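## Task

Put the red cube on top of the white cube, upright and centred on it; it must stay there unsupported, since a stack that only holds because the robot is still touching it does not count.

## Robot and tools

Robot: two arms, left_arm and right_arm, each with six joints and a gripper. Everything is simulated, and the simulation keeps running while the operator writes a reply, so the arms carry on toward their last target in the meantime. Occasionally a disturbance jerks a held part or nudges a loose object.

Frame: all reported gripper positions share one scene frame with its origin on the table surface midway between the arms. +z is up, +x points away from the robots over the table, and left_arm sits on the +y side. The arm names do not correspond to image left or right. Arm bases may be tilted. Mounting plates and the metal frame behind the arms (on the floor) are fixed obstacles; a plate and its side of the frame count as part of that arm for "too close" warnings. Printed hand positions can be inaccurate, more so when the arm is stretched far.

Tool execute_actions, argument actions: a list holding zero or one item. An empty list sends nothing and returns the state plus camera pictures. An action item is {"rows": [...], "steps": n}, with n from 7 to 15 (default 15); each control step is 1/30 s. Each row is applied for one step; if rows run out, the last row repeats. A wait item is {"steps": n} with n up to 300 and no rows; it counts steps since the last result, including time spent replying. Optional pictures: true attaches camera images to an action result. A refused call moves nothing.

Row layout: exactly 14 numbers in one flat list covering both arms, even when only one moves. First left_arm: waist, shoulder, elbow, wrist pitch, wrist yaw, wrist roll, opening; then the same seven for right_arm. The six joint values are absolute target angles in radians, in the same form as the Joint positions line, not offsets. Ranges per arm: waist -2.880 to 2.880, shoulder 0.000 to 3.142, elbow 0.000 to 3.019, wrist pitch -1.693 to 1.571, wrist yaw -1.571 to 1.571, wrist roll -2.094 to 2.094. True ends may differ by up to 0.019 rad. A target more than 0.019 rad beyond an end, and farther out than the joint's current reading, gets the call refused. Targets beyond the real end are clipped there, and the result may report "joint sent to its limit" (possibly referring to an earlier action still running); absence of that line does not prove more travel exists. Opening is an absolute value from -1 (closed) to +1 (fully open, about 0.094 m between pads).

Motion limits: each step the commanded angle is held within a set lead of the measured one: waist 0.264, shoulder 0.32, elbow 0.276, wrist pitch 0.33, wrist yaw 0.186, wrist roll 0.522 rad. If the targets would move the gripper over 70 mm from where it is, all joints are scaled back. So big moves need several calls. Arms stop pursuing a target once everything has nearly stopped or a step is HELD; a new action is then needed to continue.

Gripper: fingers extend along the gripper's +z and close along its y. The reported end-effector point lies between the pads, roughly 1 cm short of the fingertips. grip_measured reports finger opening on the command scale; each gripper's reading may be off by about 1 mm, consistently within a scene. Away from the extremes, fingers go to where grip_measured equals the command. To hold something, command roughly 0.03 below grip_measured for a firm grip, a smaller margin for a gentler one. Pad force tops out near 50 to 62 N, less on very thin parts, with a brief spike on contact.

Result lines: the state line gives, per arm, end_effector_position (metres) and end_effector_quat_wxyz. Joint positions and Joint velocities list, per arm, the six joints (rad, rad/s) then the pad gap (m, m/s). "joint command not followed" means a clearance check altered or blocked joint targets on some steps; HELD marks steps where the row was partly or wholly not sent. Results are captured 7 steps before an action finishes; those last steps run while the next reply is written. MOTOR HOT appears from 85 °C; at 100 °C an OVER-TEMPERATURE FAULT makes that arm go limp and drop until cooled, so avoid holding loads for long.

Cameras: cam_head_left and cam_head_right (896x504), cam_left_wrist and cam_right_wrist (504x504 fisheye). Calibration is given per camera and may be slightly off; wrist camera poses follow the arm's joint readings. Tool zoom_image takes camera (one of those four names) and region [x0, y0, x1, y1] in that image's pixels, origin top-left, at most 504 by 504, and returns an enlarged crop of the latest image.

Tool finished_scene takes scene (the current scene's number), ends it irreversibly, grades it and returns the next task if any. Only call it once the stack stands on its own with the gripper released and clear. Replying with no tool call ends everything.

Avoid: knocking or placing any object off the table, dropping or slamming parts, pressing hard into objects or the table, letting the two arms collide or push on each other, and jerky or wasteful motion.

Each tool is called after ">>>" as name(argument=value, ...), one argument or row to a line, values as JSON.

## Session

>>> execute_actions(
  actions=[],
)

Scene clock: 0.00 s of 4500.00 s.
left_arm: end_effector_position=(+0.3809, -0.0639, +0.3588) grip_measured=-0.993 end_effector_quat_wxyz=(-0.026, -0.499, +0.866, +0.004) | right_arm: end_effector_position=(+0.5046, -0.3216, +0.2563) grip_measured=-0.381 end_effector_quat_wxyz=(+0.381, -0.088, +0.920, +0.035)
Joint positions: left_arm=[-0.787  1.89   1.328 -1.075 -0.024 -1.707  0.   ] | right_arm=[-0.124  1.793  0.533  0.496 -0.048 -0.156  0.029]
Joint velocities: left_arm=[-0.015  0.005  0.007 -0.017 -0.022  0.066  0.001] | right_arm=[-0.015 -0.015  0.007  0.002  0.007  0.051 -0.001]
camera_calibration (this result's frames):
cam_left_wrist: T_world_to_cam=[[0.867294, -0.496658, -0.0336443, -0.352463], [-0.373309, -0.693627, 0.616054, -0.113465], [-0.329305, -0.521741, -0.786985, 0.499293], [0, 0, 0, 1]] pos_world=[0.427751, 0.00674563, 0.450978]

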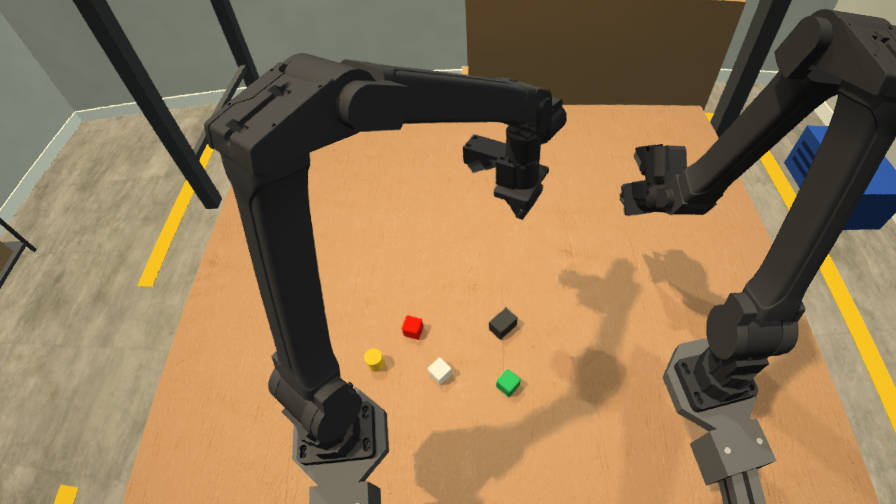

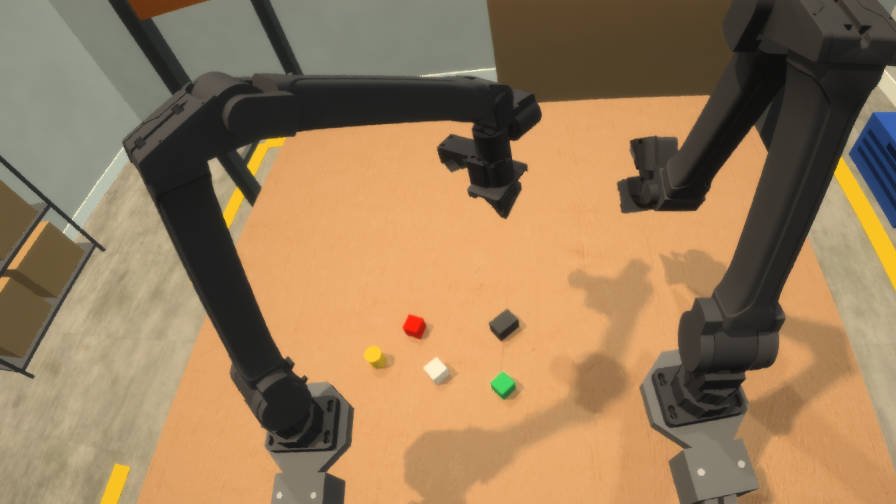

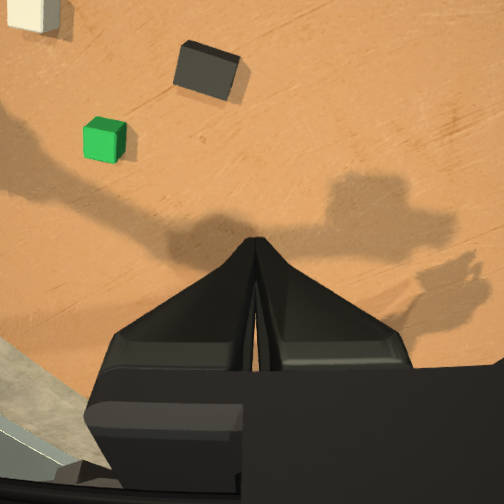

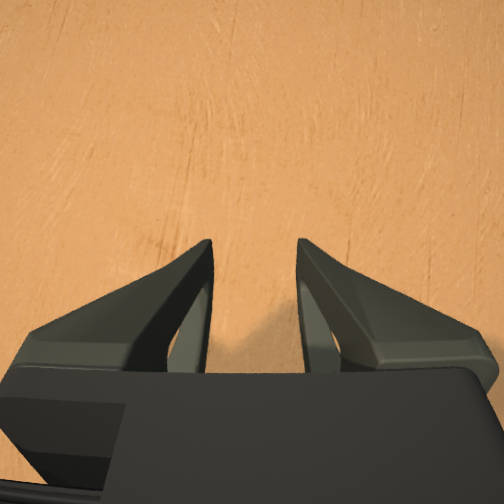

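>>> zoom_image(
  camera="cam_head_left",
  region=[385, 300, 475, 400],
)

>>> zoom_image(
  camera="cam_head_right",
  region=[385, 300, 475, 400],
)

Region (385, 300, 475, 400) of cam_head_left's 896x504 image, scaled by 5.040, with more detail than that image has; it fills the left 454 columns of this view, and the rest is white.

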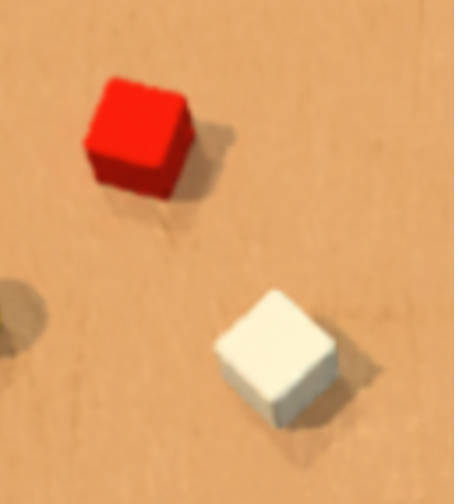

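Region (385, 300, 475, 400) of cam_head_right's 896x504 image, scaled by 5.040, with more detail than that image has; it fills the left 454 columns of this view, and the rest is white.

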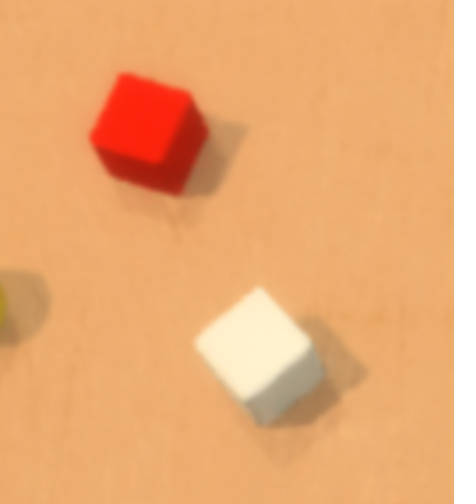

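>>> execute_actions(
  actions=[
    {"rows": [[-0.785,1.891,1.326,-1.072,-0.024,-1.65,-0.9,-0.124,1.793,0.533,0.496,-0.048,-0.156,-0.381],[-0.78,1.894,1.32,-1.062,-0.025,-1.57,-0.8,-0.124,1.793,0.533,0.496,-0.048,-0.156,-0.381],[-0.772,1.899,1.31,-1.046,-0.026,-1.491,-0.7,-0.124,1.793,0.533,0.496,-0.048,-0.156,-0.381],[-0.76,1.906,1.297,-1.024,-0.027,-1.421,-0.6,-0.124,1.793,0.533,0.496,-0.048,-0.156,-0.381],[-0.746,1.915,1.281,-0.997,-0.029,-1.345,-0.5,-0.124,1.793,0.533,0.496,-0.048,-0.156,-0.381],[-0.73,1.924,1.262,-0.966,-0.031,-1.262,-0.4,-0.124,1.793,0.533,0.496,-0.048,-0.156,-0.381],[-0.712,1.936,1.241,-0.931,-0.034,-1.174,-0.3,-0.124,1.793,0.533,0.496,-0.048,-0.156,-0.381],[-0.691,1.948,1.218,-0.892,-0.036,-1.082,-0.2,-0.124,1.793,0.533,0.496,-0.048,-0.156,-0.381],[-0.669,1.961,1.193,-0.851,-0.039,-0.988,-0.1,-0.124,1.793,0.533,0.496,-0.048,-0.156,-0.381],[-0.646,1.975,1.166,-0.806,-0.042,-0.891,0.0,-0.124,1.793,0.533,0.496,-0.048,-0.156,-0.381],[-0.622,1.99,1.138,-0.76,-0.045,-0.793,0.1,-0.124,1.793,0.533,0.496,-0.048,-0.156,-0.381],[-0.597,2.005,1.109,-0.713,-0.048,-0.695,0.2,-0.124,1.793,0.533,0.496,-0.048,-0.156,-0.381],[-0.571,2.02,1.08,-0.664,-0.051,-0.598,0.3,-0.124,1.793,0.533,0.496,-0.048,-0.156,-0.381],[-0.546,2.036,1.05,-0.615,-0.055,-0.504,0.4,-0.124,1.793,0.533,0.496,-0.048,-0.156,-0.381],[-0.52,2.052,1.02,-0.565,-0.058,-0.412,0.5,-0.124,1.793,0.533,0.496,-0.048,-0.156,-0.381]], "steps": 15},
  ],
)

>>> execute_actions(
  actions=[
    {"rows": [[-0.494,2.067,0.991,-0.516,-0.061,-0.324,0.6,-0.124,1.793,0.533,0.496,-0.048,-0.156,-0.381],[-0.469,2.082,0.962,-0.469,-0.064,-0.241,0.6,-0.124,1.793,0.533,0.496,-0.048,-0.156,-0.381],[-0.445,2.097,0.934,-0.423,-0.067,-0.165,0.6,-0.124,1.793,0.533,0.496,-0.048,-0.156,-0.381],[-0.422,2.111,0.907,-0.378,-0.07,-0.095,0.6,-0.124,1.793,0.533,0.496,-0.048,-0.156,-0.381],[-0.4,2.124,0.882,-0.337,-0.073,-0.033,0.6,-0.124,1.793,0.533,0.496,-0.048,-0.156,-0.381],[-0.379,2.136,0.859,-0.298,-0.075,0.02,0.6,-0.124,1.793,0.533,0.496,-0.048,-0.156,-0.381],[-0.361,2.148,0.838,-0.263,-0.078,0.063,0.6,-0.124,1.793,0.533,0.496,-0.048,-0.156,-0.381],[-0.345,2.157,0.819,-0.232,-0.08,0.094,0.6,-0.124,1.793,0.533,0.496,-0.048,-0.156,-0.381],[-0.331,2.166,0.803,-0.205,-0.082,0.114,0.6,-0.124,1.793,0.533,0.496,-0.048,-0.156,-0.381],[-0.319,2.173,0.79,-0.183,-0.083,0.121,0.6,-0.124,1.793,0.533,0.496,-0.048,-0.156,-0.381],[-0.311,2.178,0.78,-0.167,-0.084,0.121,0.6,-0.124,1.793,0.533,0.496,-0.048,-0.156,-0.381],[-0.306,2.181,0.774,-0.157,-0.085,0.121,0.6,-0.124,1.793,0.533,0.496,-0.048,-0.156,-0.381],[-0.304,2.182,0.772,-0.154,-0.085,0.121,0.6,-0.124,1.793,0.533,0.496,-0.048,-0.156,-0.381]], "steps": 13},
  ],
)

>>> execute_actions(
  actions=[
    {"steps": 20},
  ],
  pictures=true,
)

Scene clock: 6.47 s of 4500.00 s.
left_arm: end_effector_position=(+0.3887, -0.0524, +0.3366) grip_measured=-0.250 end_effector_quat_wxyz=(-0.014, -0.364, +0.931, -0.018) | right_arm: end_effector_position=(+0.5046, -0.3217, +0.2563) grip_measured=-0.381 end_effector_quat_wxyz=(+0.381, -0.088, +0.920, +0.035)
Joint positions: left_arm=[-0.758  1.893  1.269 -0.968 -0.027 -1.377  0.035] | right_arm=[-0.124  1.793  0.533  0.496 -0.048 -0.156  0.029]
Joint velocities: left_arm=[ 0.396  0.103 -0.515  0.96  -0.007  1.839  0.096] | right_arm=[-0.005 -0.005 -0.017 -0.012 -0.022 -0.11  -0.   ]
Steps of this call (steps 1 to 90: nothing new was sent; then 3.20 s passed at rest; steps 91 to 98: the first 8 steps of this action). Readings (joint positions):
91: left_arm=[-0.787 1.890 1.328 -1.075 -0.024 -1.700] | right_arm=[-0.124 1.793 0.533 0.496 -0.048 -0.156]
92: left_arm=[-0.787 1.890 1.328 -1.075 -0.024 -1.679] | right_arm=[-0.124 1.793 0.533 0.496 -0.048 -0.156]
94: left_arm=[-0.786 1.890 1.322 -1.063 -0.024 -1.606] | right_arm=[-0.124 1.793 0.533 0.496 -0.048 -0.156]
98: the state above

Scene clock: 6.90 s of 4500.00 s.
left_arm: end_effector_position=(+0.3741, +0.1186, +0.1522) grip_measured=+0.598 end_effector_quat_wxyz=(+0.002, -0.039, +0.999, -0.006) | right_arm: end_effector_position=(+0.5046, -0.3217, +0.2563) grip_measured=-0.381 end_effector_quat_wxyz=(+0.381, -0.088, +0.920, +0.035)
Joint positions: left_arm=[-0.428  2.091  0.923 -0.407 -0.069 -0.378  0.075] | right_arm=[-0.124  1.793  0.533  0.496 -0.048 -0.156  0.029]
Joint velocities: left_arm=[ 0.884  0.601 -0.95   1.492 -0.095  2.674  0.001] | right_arm=[-0.005  0.005  0.022  0.017  0.022 -0.066 -0.001]
Steps of this call (steps 1 to 7: the last 7 steps of your previous action; steps 8 to 13: the first 6 steps of this action). Readings (joint positions):
8: left_arm=[-0.574 1.995 1.081 -0.661 -0.050 -0.806] | right_arm=[-0.124 1.793 0.533 0.496 -0.048 -0.156]
9: left_arm=[-0.546 2.013 1.052 -0.614 -0.054 -0.730] | right_arm=[-0.124 1.793 0.533 0.496 -0.048 -0.156]
11: left_arm=[-0.488 2.051 0.990 -0.513 -0.061 -0.564] | right_arm=[-0.124 1.793 0.533 0.496 -0.048 -0.156]
13: the state above

Scene clock: 7.57 s of 4500.00 s.
left_arm: end_effector_position=(+0.3138, +0.1831, +0.0946) grip_measured=+0.598 end_effector_quat_wxyz=(-0.012, +0.138, +0.990, +0.002) | right_arm: end_effector_position=(+0.5046, -0.3217, +0.2563) grip_measured=-0.381 end_effector_quat_wxyz=(+0.381, -0.088, +0.920, +0.035)
Joint positions: left_arm=[-0.295  2.193  0.764 -0.169 -0.082  0.107  0.075] | right_arm=[-0.124  1.793  0.533  0.496 -0.048 -0.156  0.029]
Joint velocities: left_arm=[ 0.005  0.005  0.007 -0.002 -0.037  0.022  0.   ] | right_arm=[-0.005 -0.005  0.007 -0.012 -0.022 -0.168  0.001]
Kept back: nothing.
Steps of this call (steps 1 to 7: the last 7 steps of your previous action; steps 8 to 20: the robot went on to your last target). Readings (joint positions):
1: left_arm=[-0.398 2.111 0.892 -0.360 -0.072 -0.293] | right_arm=[-0.124 1.793 0.533 0.496 -0.048 -0.156]
2: left_arm=[-0.371 2.131 0.863 -0.321 -0.075 -0.218] | right_arm=[-0.124 1.793 0.533 0.496 -0.048 -0.156]
4: left_arm=[-0.326 2.164 0.815 -0.258 -0.080 -0.101] | right_arm=[-0.124 1.793 0.533 0.496 -0.048 -0.156]
8: left_arm=[-0.292 2.193 0.765 -0.193 -0.082 0.025] | right_arm=[-0.124 1.793 0.533 0.496 -0.048 -0.156]
20: the state above
camera_calibration (this result's frames):
cam_left_wrist: T_world_to_cam=[[-0.26663, -0.963797, -0.00211387, 0.257925], [-0.768877, 0.211382, 0.603445, 0.155215], [-0.581151, 0.162522, -0.797402, 0.352828], [0, 0, 0, 1]] pos_world=[0.393158, 0.158436, 0.188227]
cam_right_wrist: T_world_to_cam=[[0.19896, -0.979962, -0.00940948, -0.412294], [-0.964345, -0.194061, -0.17994, 0.476531], [0.174509, 0.0448749, -0.983633, 0.302924], [0, 0, 0, 1]] pos_world=[0.488707, -0.32515, 0.379834]

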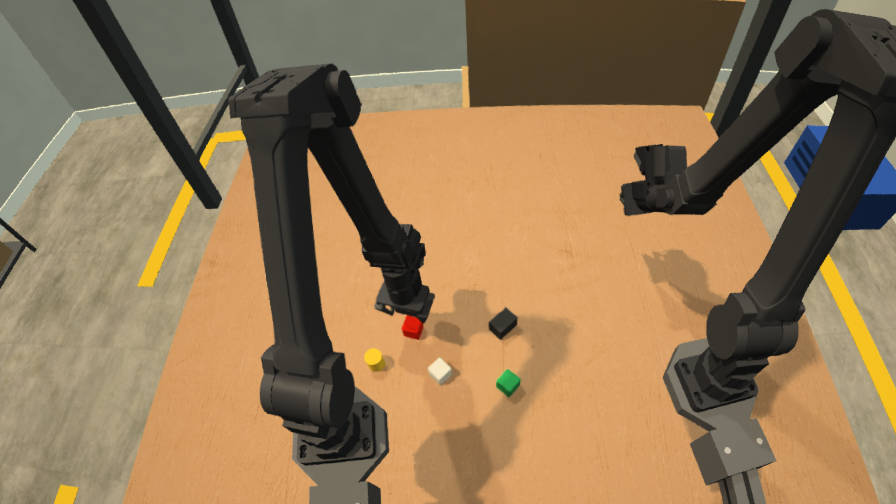

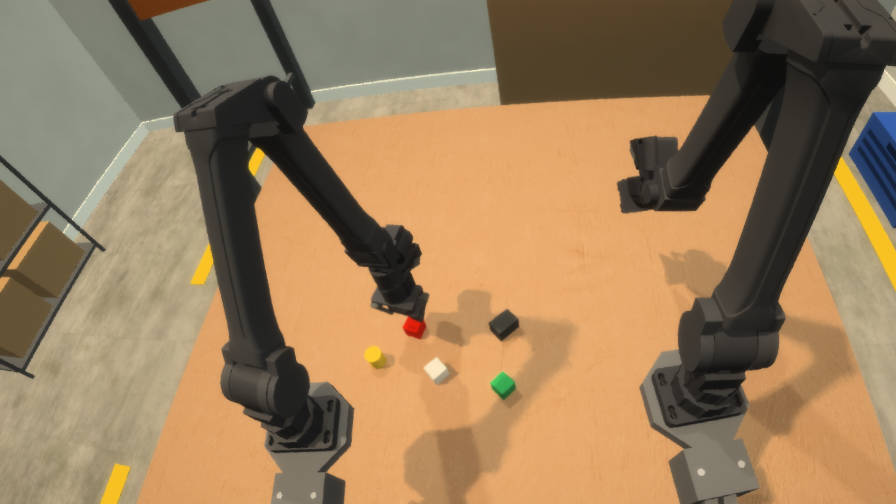

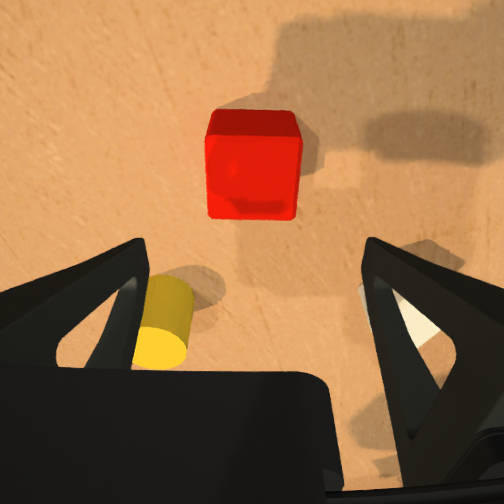

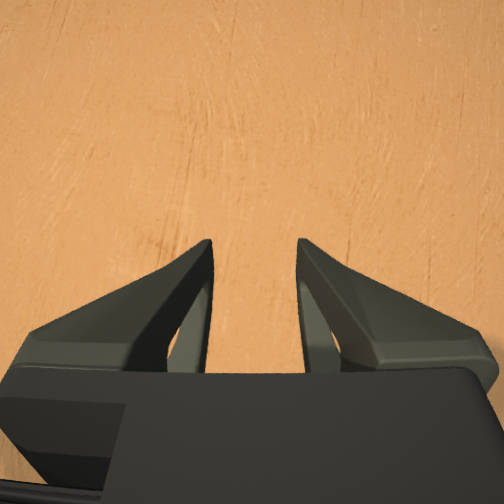

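>>> zoom_image(
  camera="cam_left_wrist",
  region=[180, 90, 330, 240],
)

Region (180, 90, 330, 240) of cam_left_wrist's 504x504 image, scaled by 3.360, with more detail than that image has.

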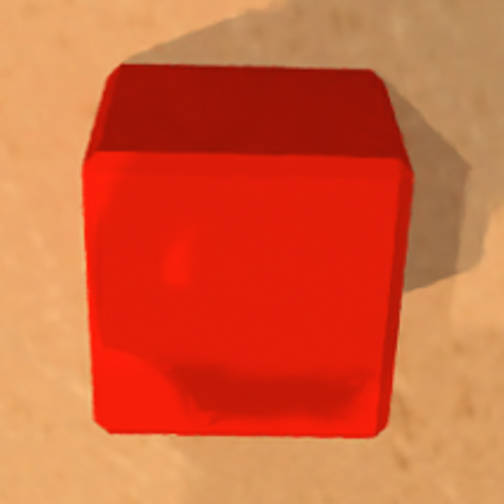

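>>> execute_actions(
  actions=[
    {"rows": [[-0.293,2.213,0.774,-0.151,-0.085,0.135,0.57,-0.124,1.793,0.533,0.496,-0.048,-0.156,-0.381],[-0.291,2.228,0.777,-0.145,-0.085,0.15,0.54,-0.124,1.793,0.533,0.496,-0.048,-0.156,-0.381],[-0.289,2.245,0.783,-0.135,-0.085,0.15,0.51,-0.124,1.793,0.533,0.496,-0.048,-0.156,-0.381],[-0.287,2.265,0.79,-0.123,-0.085,0.15,0.48,-0.124,1.793,0.533,0.496,-0.048,-0.156,-0.381],[-0.285,2.284,0.798,-0.109,-0.085,0.15,0.45,-0.124,1.793,0.533,0.496,-0.048,-0.156,-0.381],[-0.283,2.304,0.807,-0.094,-0.085,0.15,0.42,-0.124,1.793,0.533,0.496,-0.048,-0.156,-0.381],[-0.281,2.323,0.816,-0.08,-0.085,0.15,0.39,-0.124,1.793,0.533,0.496,-0.048,-0.156,-0.381],[-0.279,2.343,0.824,-0.065,-0.085,0.15,0.36,-0.124,1.793,0.533,0.496,-0.048,-0.156,-0.381],[-0.277,2.36,0.833,-0.05,-0.085,0.15,0.33,-0.124,1.793,0.533,0.496,-0.048,-0.156,-0.381],[-0.276,2.375,0.841,-0.037,-0.085,0.15,0.3,-0.124,1.793,0.533,0.496,-0.048,-0.156,-0.381],[-0.275,2.388,0.848,-0.025,-0.085,0.15,0.3,-0.124,1.793,0.533,0.496,-0.048,-0.156,-0.381],[-0.274,2.398,0.853,-0.015,-0.085,0.15,0.3,-0.124,1.793,0.533,0.496,-0.048,-0.156,-0.381],[-0.273,2.405,0.858,-0.008,-0.085,0.15,0.3,-0.124,1.793,0.533,0.496,-0.048,-0.156,-0.381],[-0.272,2.408,0.861,-0.002,-0.085,0.15,0.3,-0.124,1.793,0.533,0.496,-0.048,-0.156,-0.381],[-0.272,2.41,0.863,0.001,-0.085,0.15,0.3,-0.124,1.793,0.533,0.496,-0.048,-0.156,-0.381]], "steps": 15},
  ],
)

>>> execute_actions(
  actions=[
    {"steps": 16},
  ],
  pictures=true,
)

Scene clock: 10.27 s of 4500.00 s.
left_arm: end_effector_position=(+0.3174, +0.1807, +0.0674) grip_measured=+0.376 end_effector_quat_wxyz=(-0.008, +0.151, +0.988, +0.002) | right_arm: end_effector_position=(+0.5046, -0.3217, +0.2563) grip_measured=-0.381 end_effector_quat_wxyz=(+0.381, -0.088, +0.920, +0.035)
Joint positions: left_arm=[-0.294  2.279  0.797 -0.107 -0.082  0.136  0.065] | right_arm=[-0.124  1.793  0.533  0.496 -0.048 -0.156  0.029]
Joint velocities: left_arm=[ 0.034  0.669  0.276  0.408 -0.139  0.022 -0.029] | right_arm=[-0.005  0.005  0.002 -0.007 -0.081 -0.037 -0.001]
Steps of this call (steps 1 to 30: the robot went on to your last target; steps 31 to 73: nothing new was sent; steps 74 to 81: the first 8 steps of this action). Readings (joint positions):
74: left_arm=[-0.295 2.193 0.764 -0.168 -0.082 0.115] | right_arm=[-0.124 1.793 0.533 0.496 -0.048 -0.156]
75: left_arm=[-0.295 2.194 0.764 -0.166 -0.082 0.120] | right_arm=[-0.124 1.793 0.533 0.496 -0.048 -0.156]
77: left_arm=[-0.295 2.207 0.768 -0.154 -0.082 0.128] | right_arm=[-0.124 1.793 0.533 0.496 -0.048 -0.156]
81: the state above

Scene clock: 10.80 s of 4500.00 s.
left_arm: end_effector_position=(+0.3236, +0.1812, +0.0243) grip_measured=+0.302 end_effector_quat_wxyz=(+0.001, +0.147, +0.989, +0.002) | right_arm: end_effector_position=(+0.5046, -0.3217, +0.2563) grip_measured=-0.381 end_effector_quat_wxyz=(+0.381, -0.088, +0.920, +0.035)
Joint positions: left_arm=[-0.28   2.411  0.856 -0.014 -0.082  0.142  0.061] | right_arm=[-0.124  1.793  0.533  0.496 -0.048 -0.156  0.029]
Joint velocities: left_arm=[ 0.005 -0.005  0.022 -0.012 -0.051  0.022  0.   ] | right_arm=[-0.015  0.005  0.002  0.007  0.022 -0.007  0.   ]
Kept back: nothing.
Steps of this call (steps 1 to 7: the last 7 steps of your previous action; steps 8 to 16: the robot went on to your last target). Readings (joint positions):
1: left_arm=[-0.292 2.303 0.808 -0.093 -0.082 0.137] | right_arm=[-0.124 1.793 0.533 0.496 -0.048 -0.156]
2: left_arm=[-0.290 2.326 0.818 -0.078 -0.082 0.138] | right_arm=[-0.124 1.793 0.533 0.496 -0.048 -0.156]
4: left_arm=[-0.287 2.367 0.835 -0.053 -0.082 0.139] | right_arm=[-0.124 1.793 0.533 0.496 -0.048 -0.156]
8: left_arm=[-0.281 2.410 0.850 -0.022 -0.082 0.141] | right_arm=[-0.124 1.793 0.533 0.496 -0.048 -0.156]
16: the state above
camera_calibration (this result's frames):
cam_left_wrist: T_world_to_cam=[[-0.283535, -0.95895, -0.00483664, 0.26317], [-0.78045, 0.227821, 0.582233, 0.206861], [-0.55723, 0.168858, -0.813008, 0.294273], [0, 0, 0, 1]] pos_world=[0.40004, 0.155549, 0.120078]
cam_right_wrist: T_world_to_cam=[[0.19896, -0.979962, -0.00940948, -0.412294], [-0.964345, -0.194061, -0.17994, 0.476531], [0.174509, 0.0448749, -0.983633, 0.302924], [0, 0, 0, 1]] pos_world=[0.488707, -0.32515, 0.379834]

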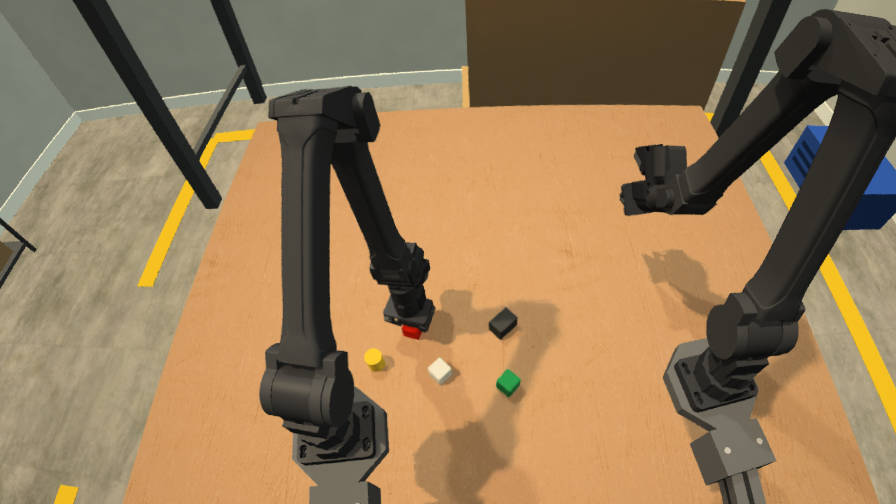

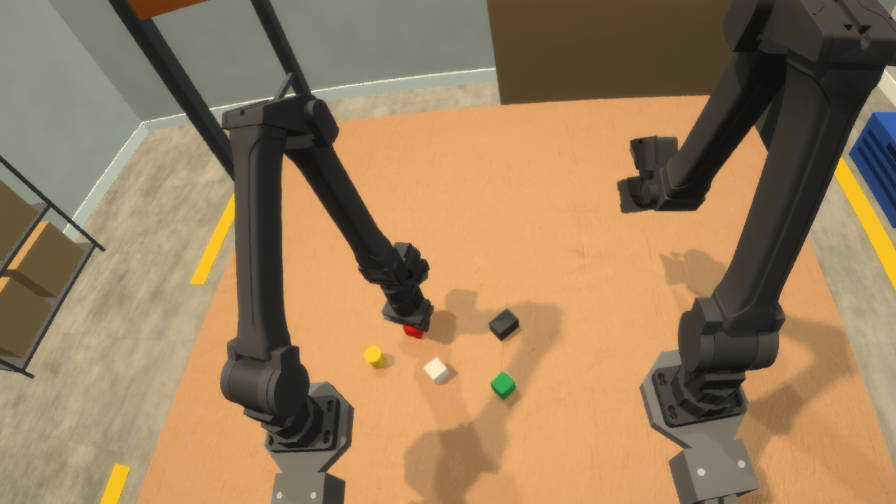

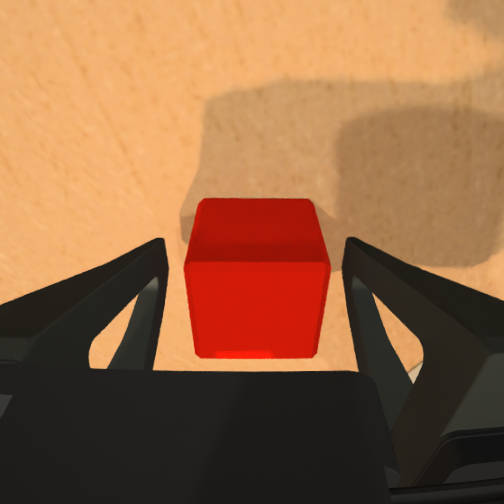

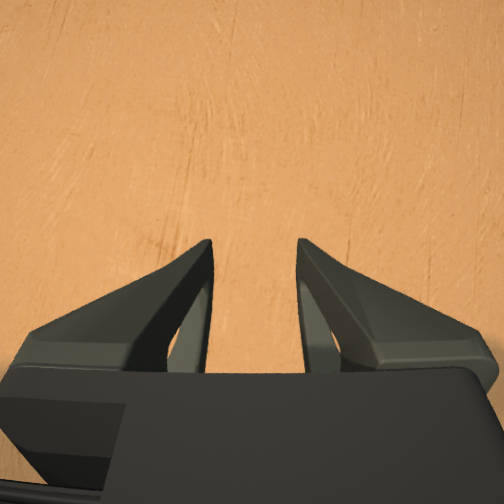

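>>> execute_actions(
  actions=[
    {"rows": [[-0.272,2.41,0.863,0.001,-0.085,0.15,0.17,-0.124,1.793,0.533,0.496,-0.048,-0.156,-0.381],[-0.272,2.41,0.863,0.001,-0.085,0.15,0.05,-0.124,1.793,0.533,0.496,-0.048,-0.156,-0.381],[-0.272,2.41,0.863,0.001,-0.085,0.15,-0.04,-0.124,1.793,0.533,0.496,-0.048,-0.156,-0.381],[-0.272,2.41,0.863,0.001,-0.085,0.15,-0.08,-0.124,1.793,0.533,0.496,-0.048,-0.156,-0.381],[-0.272,2.41,0.863,0.001,-0.085,0.15,-0.105,-0.124,1.793,0.533,0.496,-0.048,-0.156,-0.381],[-0.272,2.41,0.863,0.001,-0.085,0.15,-0.125,-0.124,1.793,0.533,0.496,-0.048,-0.156,-0.381],[-0.272,2.41,0.863,0.001,-0.085,0.15,-0.14,-0.124,1.793,0.533,0.496,-0.048,-0.156,-0.381],[-0.272,2.41,0.863,0.001,-0.085,0.15,-0.155,-0.124,1.793,0.533,0.496,-0.048,-0.156,-0.381],[-0.272,2.41,0.863,0.001,-0.085,0.15,-0.17,-0.124,1.793,0.533,0.496,-0.048,-0.156,-0.381],[-0.272,2.41,0.863,0.001,-0.085,0.15,-0.185,-0.124,1.793,0.533,0.496,-0.048,-0.156,-0.381],[-0.272,2.41,0.863,0.001,-0.085,0.15,-0.2,-0.124,1.793,0.533,0.496,-0.048,-0.156,-0.381]], "steps": 11},
  ],
)

>>> execute_actions(
  actions=[
    {"steps": 11},
  ],
)

Scene clock: 11.47 s of 4500.00 s.
left_arm: end_effector_position=(+0.3238, +0.1811, +0.0243) grip_measured=-0.053 end_effector_quat_wxyz=(+0.001, +0.147, +0.989, +0.002) | right_arm: end_effector_position=(+0.5046, -0.3217, +0.2563) grip_measured=-0.381 end_effector_quat_wxyz=(+0.381, -0.088, +0.920, +0.035)
Joint positions: left_arm=[-0.28   2.411  0.856 -0.014 -0.082  0.142  0.044] | right_arm=[-0.124  1.793  0.533  0.496 -0.048 -0.156  0.029]
Joint velocities: left_arm=[ 0.005 -0.005  0.007 -0.007  0.066  0.066 -0.05 ] | right_arm=[-0.005  0.005 -0.017 -0.007  0.081 -0.066 -0.001]
Steps of this call (steps 1 to 15: the robot went on to your last target; step 16: nothing new was sent; steps 17 to 20: the first 4 steps of this action). Readings (joint positions):
17: left_arm=[-0.280 2.411 0.856 -0.014 -0.082 0.142] | right_arm=[-0.124 1.793 0.533 0.496 -0.048 -0.156]
18: left_arm=[-0.280 2.411 0.856 -0.014 -0.082 0.142] | right_arm=[-0.124 1.793 0.533 0.496 -0.048 -0.156]
20: the state above

Scene clock: 11.83 s of 4500.00 s.
left_arm: end_effector_position=(+0.3238, +0.1811, +0.0243) grip_measured=-0.166 end_effector_quat_wxyz=(+0.001, +0.147, +0.989, +0.002) | right_arm: end_effector_position=(+0.5046, -0.3217, +0.2563) grip_measured=-0.381 end_effector_quat_wxyz=(+0.381, -0.088, +0.920, +0.035)
Joint positions: left_arm=[-0.28   2.411  0.856 -0.014 -0.082  0.142  0.039] | right_arm=[-0.124  1.793  0.533  0.496 -0.048 -0.156  0.029]
Joint velocities: left_arm=[-0.005  0.015 -0.002 -0.027  0.007 -0.051  0.001] | right_arm=[-0.005 -0.005  0.002 -0.017 -0.081  0.022 -0.001]
Kept back: nothing.
Steps of this call (steps 1 to 7: the last 7 steps of your previous action; steps 8 to 11: the robot went on to your last target). Readings (joint positions):
1: left_arm=[-0.280 2.411 0.856 -0.014 -0.082 0.142] | right_arm=[-0.124 1.793 0.533 0.496 -0.048 -0.156]
2: left_arm=[-0.280 2.411 0.856 -0.014 -0.082 0.142] | right_arm=[-0.124 1.793 0.533 0.496 -0.048 -0.156]
4: left_arm=[-0.280 2.411 0.856 -0.014 -0.082 0.142] | right_arm=[-0.124 1.793 0.533 0.496 -0.048 -0.156]
8: left_arm=[-0.280 2.411 0.856 -0.014 -0.082 0.142] | right_arm=[-0.124 1.793 0.533 0.496 -0.048 -0.156]
11: the state above

>>> execute_actions(
  actions=[],
)

Scene clock: 12.87 s of 4500.00 s.
left_arm: end_effector_position=(+0.3238, +0.1811, +0.0243) grip_measured=-0.166 end_effector_quat_wxyz=(+0.001, +0.147, +0.989, +0.002) | right_arm: end_effector_position=(+0.5046, -0.3217, +0.2563) grip_measured=-0.381 end_effector_quat_wxyz=(+0.381, -0.088, +0.920, +0.035)
Joint positions: left_arm=[-0.28   2.411  0.856 -0.014 -0.082  0.142  0.039] | right_arm=[-0.124  1.793  0.533  0.496 -0.048 -0.156  0.029]
Joint velocities: left_arm=[ 0.005 -0.005 -0.002  0.012 -0.022 -0.037 -0.   ] | right_arm=[-0.015  0.005 -0.012  0.002  0.007  0.081 -0.001]
Kept back: nothing.
Steps of this call (steps 1 to 15: the robot went on to your last target; steps 16 to 31: nothing new was sent). Readings (joint positions):
1: left_arm=[-0.280 2.411 0.856 -0.014 -0.082 0.142] | right_arm=[-0.124 1.793 0.533 0.496 -0.048 -0.156]
2: left_arm=[-0.280 2.411 0.856 -0.014 -0.082 0.142] | right_arm=[-0.124 1.793 0.533 0.496 -0.048 -0.156]
4: left_arm=[-0.280 2.411 0.856 -0.014 -0.082 0.142] | right_arm=[-0.124 1.793 0.533 0.496 -0.048 -0.156]
8: left_arm=[-0.280 2.411 0.856 -0.014 -0.082 0.142] | right_arm=[-0.124 1.793 0.533 0.496 -0.048 -0.156]
31: the state above
All arms were judged still, so your last target was given up. Only a new action makes them travel on or press farther. Fingers that are still opening or closing keep moving.
camera_calibration (this result's frames):
cam_left_wrist: T_world_to_cam=[[-0.283504, -0.958959, -0.00488763, 0.263195], [-0.780676, 0.227831, 0.581926, 0.207131], [-0.55693, 0.168794, -0.813227, 0.294332], [0, 0, 0, 1]] pos_world=[0.400241, 0.155521, 0.12011]
cam_right_wrist: T_world_to_cam=[[0.19896, -0.979962, -0.00940948, -0.412294], [-0.964345, -0.194061, -0.17994, 0.476531], [0.174509, 0.0448749, -0.983633, 0.302924], [0, 0, 0, 1]] pos_world=[0.488707, -0.32515, 0.379834]

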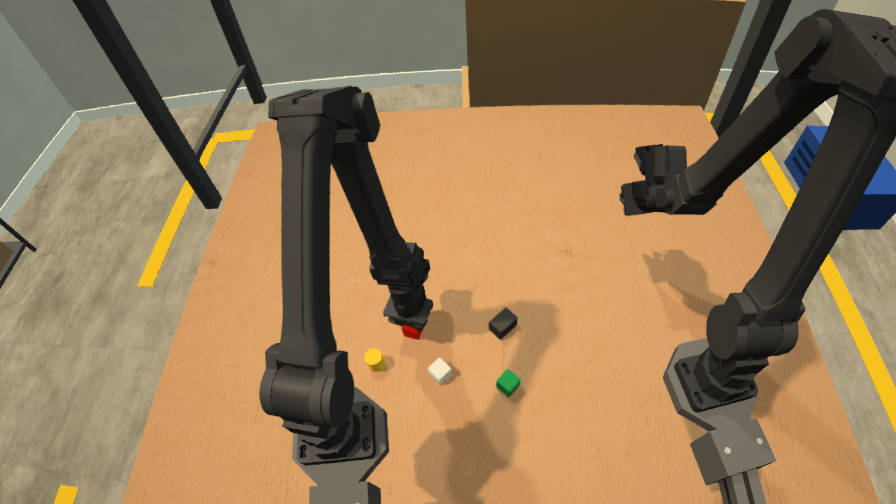

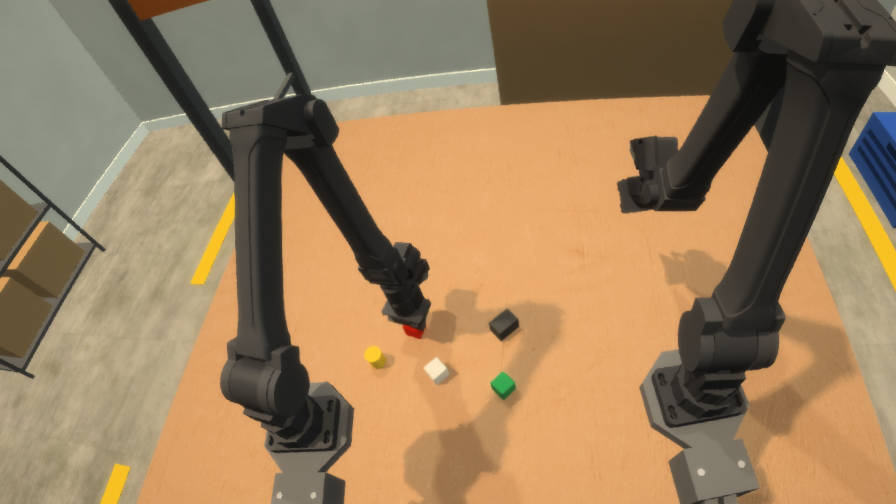

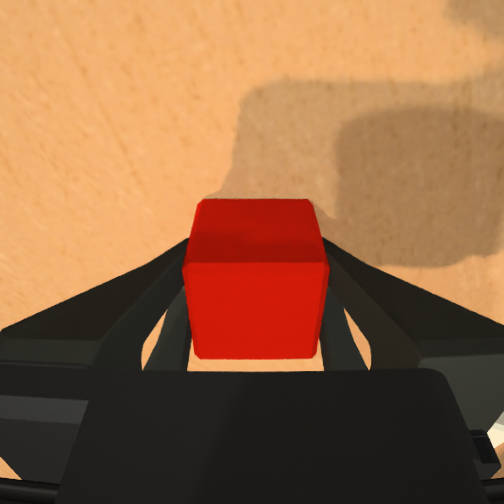

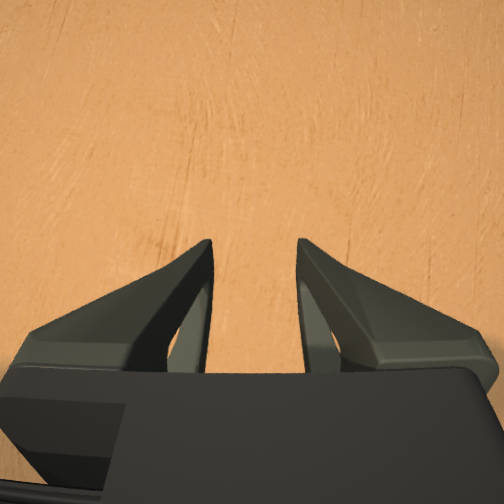

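>>> execute_actions(
  actions=[
    {"rows": [
[-0.275,2.4032,0.859,-0.002,-0.085,0.150,-0.2,-0.124,1.793,0.533,0.496,-0.048,-0.156,-0.381],
[-0.278,2.3952,0.8543,-0.003,-0.085,0.152,-0.2,-0.124,1.793,0.533,0.496,-0.048,-0.156,-0.381],
[-0.2799,2.3845,0.8493,-0.005,-0.084,0.154,-0.2,-0.124,1.793,0.533,0.496,-0.048,-0.156,-0.381],
[-0.2855,2.3714,0.8414,-0.007,-0.084,0.157,-0.2,-0.124,1.793,0.533,0.496,-0.048,-0.156,-0.381],
[-0.2944,2.3563,0.8309,-0.009,-0.083,0.161,-0.2,-0.124,1.793,0.533,0.496,-0.048,-0.156,-0.381],
[-0.3063,2.3393,0.8180,-0.012,-0.083,0.165,-0.2,-0.124,1.793,0.533,0.496,-0.048,-0.156,-0.381],
[-0.3208,2.3208,0.8030,-0.016,-0.082,0.170,-0.2,-0.124,1.793,0.533,0.496,-0.048,-0.156,-0.381],
[-0.3377,2.3012,0.7863,-0.019,-0.081,0.175,-0.2,-0.124,1.793,0.533,0.496,-0.048,-0.156,-0.381],
[-0.3565,2.2806,0.7681,-0.023,-0.081,0.181,-0.2,-0.124,1.793,0.533,0.496,-0.048,-0.156,-0.381],
[-0.3770,2.2595,0.7487,-0.027,-0.080,0.187,-0.2,-0.124,1.793,0.533,0.496,-0.048,-0.156,-0.381],
[-0.3989,2.2380,0.7285,-0.031,-0.079,0.193,-0.2,-0.124,1.793,0.533,0.496,-0.048,-0.156,-0.381],
[-0.4217,2.2166,0.7076,-0.035,-0.078,0.199,-0.2,-0.124,1.793,0.533,0.496,-0.048,-0.156,-0.381],
[-0.4452,2.1954,0.6865,-0.039,-0.077,0.205,-0.2,-0.124,1.793,0.533,0.496,-0.048,-0.156,-0.381],
[-0.4690,2.1748,0.6654,-0.043,-0.076,0.211,-0.2,-0.124,1.793,0.533,0.496,-0.048,-0.156,-0.381],
[-0.4928,2.1552,0.6445,-0.047,-0.075,0.217,-0.2,-0.124,1.793,0.533,0.496,-0.048,-0.156,-0.381]
], "steps": 15},
  ],
)

>>> execute_actions(
  actions=[
    {"rows": [
[-0.5163,2.1367,0.6243,-0.051,-0.075,0.223,-0.2,-0.124,1.793,0.533,0.496,-0.048,-0.156,-0.381],
[-0.5391,2.1198,0.6049,-0.054,-0.074,0.228,-0.2,-0.124,1.793,0.533,0.496,-0.048,-0.156,-0.381],
[-0.5610,2.1046,0.5867,-0.058,-0.073,0.233,-0.2,-0.124,1.793,0.533,0.496,-0.048,-0.156,-0.381],
[-0.5815,2.0915,0.5700,-0.061,-0.073,0.237,-0.2,-0.124,1.793,0.533,0.496,-0.048,-0.156,-0.381],
[-0.6003,2.0808,0.5550,-0.063,-0.072,0.241,-0.2,-0.124,1.793,0.533,0.496,-0.048,-0.156,-0.381],
[-0.6172,2.0728,0.5421,-0.065,-0.072,0.244,-0.2,-0.124,1.793,0.533,0.496,-0.048,-0.156,-0.381],
[-0.6317,2.0677,0.5316,-0.067,-0.071,0.246,-0.2,-0.124,1.793,0.533,0.496,-0.048,-0.156,-0.381],
[-0.6436,2.066,0.5237,-0.068,-0.071,0.248,-0.2,-0.124,1.793,0.533,0.496,-0.048,-0.156,-0.381],
[-0.6525,2.066,0.5187,-0.068,-0.071,0.248,-0.2,-0.124,1.793,0.533,0.496,-0.048,-0.156,-0.381],
[-0.6581,2.066,0.517,-0.068,-0.071,0.248,-0.2,-0.124,1.793,0.533,0.496,-0.048,-0.156,-0.381],
[-0.660,2.066,0.517,-0.068,-0.071,0.248,-0.2,-0.124,1.793,0.533,0.496,-0.048,-0.156,-0.381]
], "steps": 12},
  ],
)

>>> execute_actions(
  actions=[
    {"steps": 16},
  ],
  pictures=true,
)

Scene clock: 17.27 s of 4500.00 s.
left_arm: end_effector_position=(+0.3171, +0.1793, +0.0354) grip_measured=-0.166 end_effector_quat_wxyz=(+0.002, +0.158, +0.988, +0.002) | right_arm: end_effector_position=(+0.5046, -0.3217, +0.2563) grip_measured=-0.381 end_effector_quat_wxyz=(+0.381, -0.088, +0.920, +0.035)
Joint positions: left_arm=[-0.29   2.378  0.823 -0.014 -0.082  0.153  0.039] | right_arm=[-0.124  1.793  0.533  0.496 -0.048 -0.156  0.029]
Joint velocities: left_arm=[-0.239 -0.484 -0.422 -0.007 -0.051  0.007  0.   ] | right_arm=[-0.005  0.005  0.002 -0.007 -0.037  0.022 -0.001]
Steps of this call (steps 1 to 90: nothing new was sent; then 1.13 s passed at rest; steps 91 to 98: the first 8 steps of this action). Readings (joint positions):
91: left_arm=[-0.280 2.411 0.856 -0.014 -0.082 0.142] | right_arm=[-0.124 1.793 0.533 0.496 -0.048 -0.156]
92: left_arm=[-0.280 2.411 0.856 -0.014 -0.082 0.142] | right_arm=[-0.124 1.793 0.533 0.496 -0.048 -0.156]
94: left_arm=[-0.280 2.411 0.855 -0.014 -0.082 0.144] | right_arm=[-0.124 1.793 0.533 0.496 -0.048 -0.156]
98: the state above

Scene clock: 17.67 s of 4500.00 s.
left_arm: end_effector_position=(+0.2466, +0.1120, +0.1192) grip_measured=-0.166 end_effector_quat_wxyz=(+0.018, +0.321, +0.947, -0.002) | right_arm: end_effector_position=(+0.5046, -0.3217, +0.2563) grip_measured=-0.381 end_effector_quat_wxyz=(+0.381, -0.088, +0.920, +0.035)
Joint positions: left_arm=[-0.57   2.111  0.595 -0.041 -0.076  0.213  0.039] | right_arm=[-0.124  1.793  0.533  0.496 -0.048 -0.156  0.029]
Joint velocities: left_arm=[-0.669 -0.415 -0.501 -0.11   0.022  0.11   0.   ] | right_arm=[-0.015  0.005  0.002 -0.002 -0.007 -0.037  0.   ]
Steps of this call (steps 1 to 7: the last 7 steps of your previous action; steps 8 to 12: the first 5 steps of this action). Readings (joint positions):
8: left_arm=[-0.465 2.187 0.670 -0.028 -0.080 0.191] | right_arm=[-0.124 1.793 0.533 0.496 -0.048 -0.156]
9: left_arm=[-0.494 2.164 0.651 -0.031 -0.079 0.197] | right_arm=[-0.124 1.793 0.533 0.496 -0.048 -0.156]
11: left_arm=[-0.547 2.126 0.613 -0.038 -0.077 0.207] | right_arm=[-0.124 1.793 0.533 0.496 -0.048 -0.156]
12: the state above

Scene clock: 18.20 s of 4500.00 s.
left_arm: end_effector_position=(+0.1972, +0.1105, +0.1272) grip_measured=-0.166 end_effector_quat_wxyz=(-0.011, +0.378, +0.926, +0.002) | right_arm: end_effector_position=(+0.5046, -0.3217, +0.2563) grip_measured=-0.381 end_effector_quat_wxyz=(+0.381, -0.088, +0.920, +0.035)
Joint positions: left_arm=[-0.66   2.08   0.516 -0.059 -0.074  0.239  0.039] | right_arm=[-0.124  1.793  0.533  0.496 -0.048 -0.156  0.029]
Joint velocities: left_arm=[ 0.005 -0.005 -0.002  0.002 -0.051 -0.007  0.001] | right_arm=[-0.015 -0.005  0.007  0.002  0.007  0.051 -0.001]
Kept back: nothing.
Steps of this call (steps 1 to 7: the last 7 steps of your previous action; steps 8 to 16: the robot went on to your last target). Readings (joint positions):
1: left_arm=[-0.591 2.098 0.577 -0.045 -0.075 0.217] | right_arm=[-0.124 1.793 0.533 0.496 -0.048 -0.156]
2: left_arm=[-0.609 2.089 0.561 -0.048 -0.075 0.221] | right_arm=[-0.124 1.793 0.533 0.496 -0.048 -0.156]
4: left_arm=[-0.638 2.080 0.536 -0.053 -0.074 0.228] | right_arm=[-0.124 1.793 0.533 0.496 -0.048 -0.156]
8: left_arm=[-0.660 2.080 0.516 -0.059 -0.074 0.236] | right_arm=[-0.124 1.793 0.533 0.496 -0.048 -0.156]
16: the state above
camera_calibration (this result's frames):
cam_left_wrist: T_world_to_cam=[[-0.694715, -0.71928, 0.00277148, 0.213747], [-0.573316, 0.556055, 0.601757, -0.0151765], [-0.434373, 0.416461, -0.798674, 0.266026], [0, 0, 0, 1]] pos_world=[0.255347, 0.0513939, 0.221008]
cam_right_wrist: T_world_to_cam=[[0.19896, -0.979962, -0.00940948, -0.412294], [-0.964345, -0.194061, -0.17994, 0.476531], [0.174509, 0.0448749, -0.983633, 0.302924], [0, 0, 0, 1]] pos_world=[0.488707, -0.32515, 0.379834]

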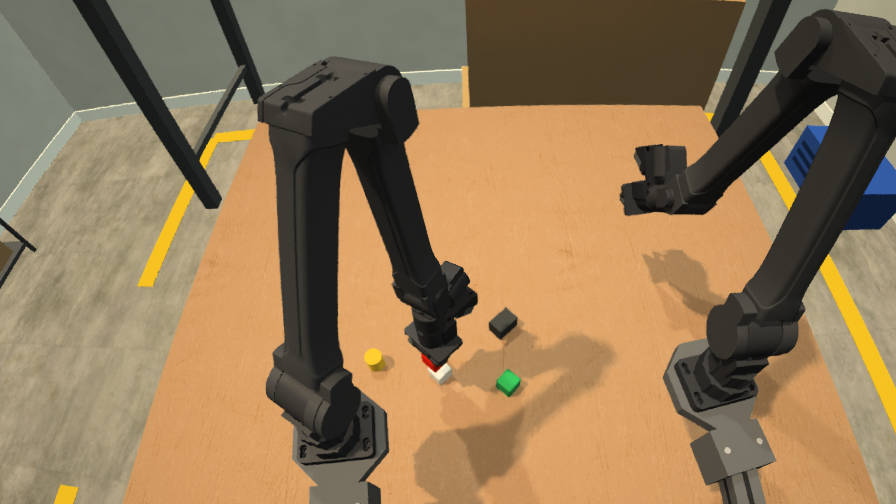

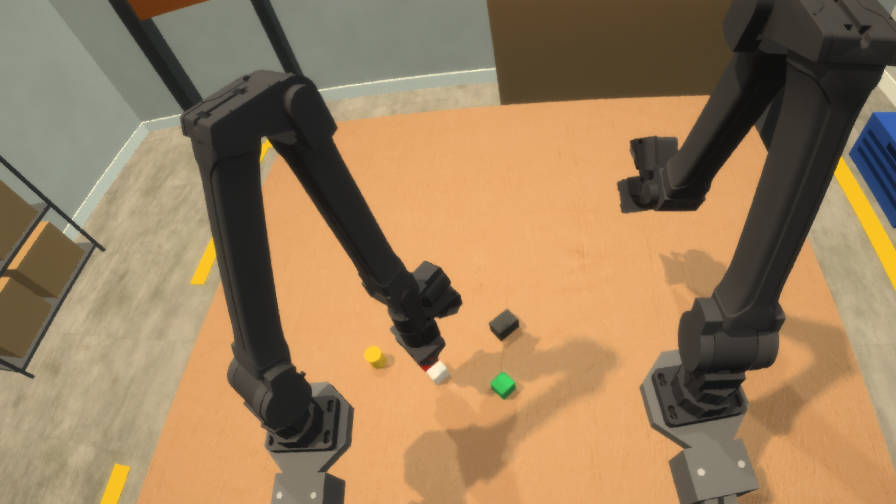

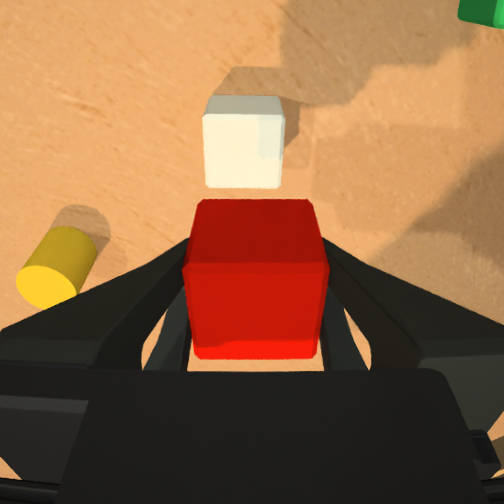

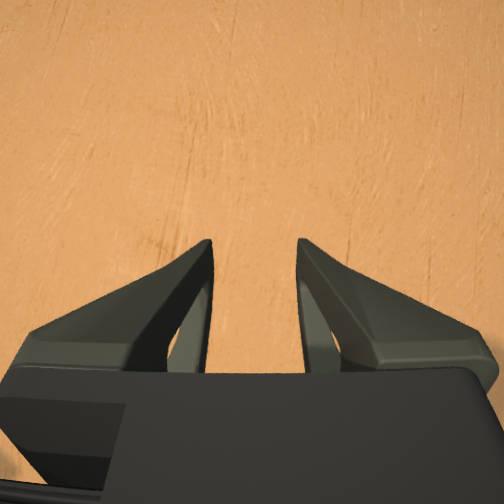

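Whole white top is visible. Zoom in for corner measurements.

>>> zoom_image(
  camera="cam_left_wrist",
  region=[170, 80, 340, 280],
)

Region (170, 80, 340, 280) of cam_left_wrist's 504x504 image, scaled by 2.520, with more detail than that image has; it fills the left 428 columns of this view, and the rest is white.

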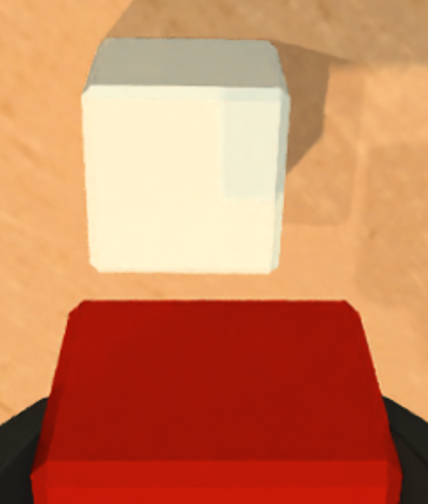

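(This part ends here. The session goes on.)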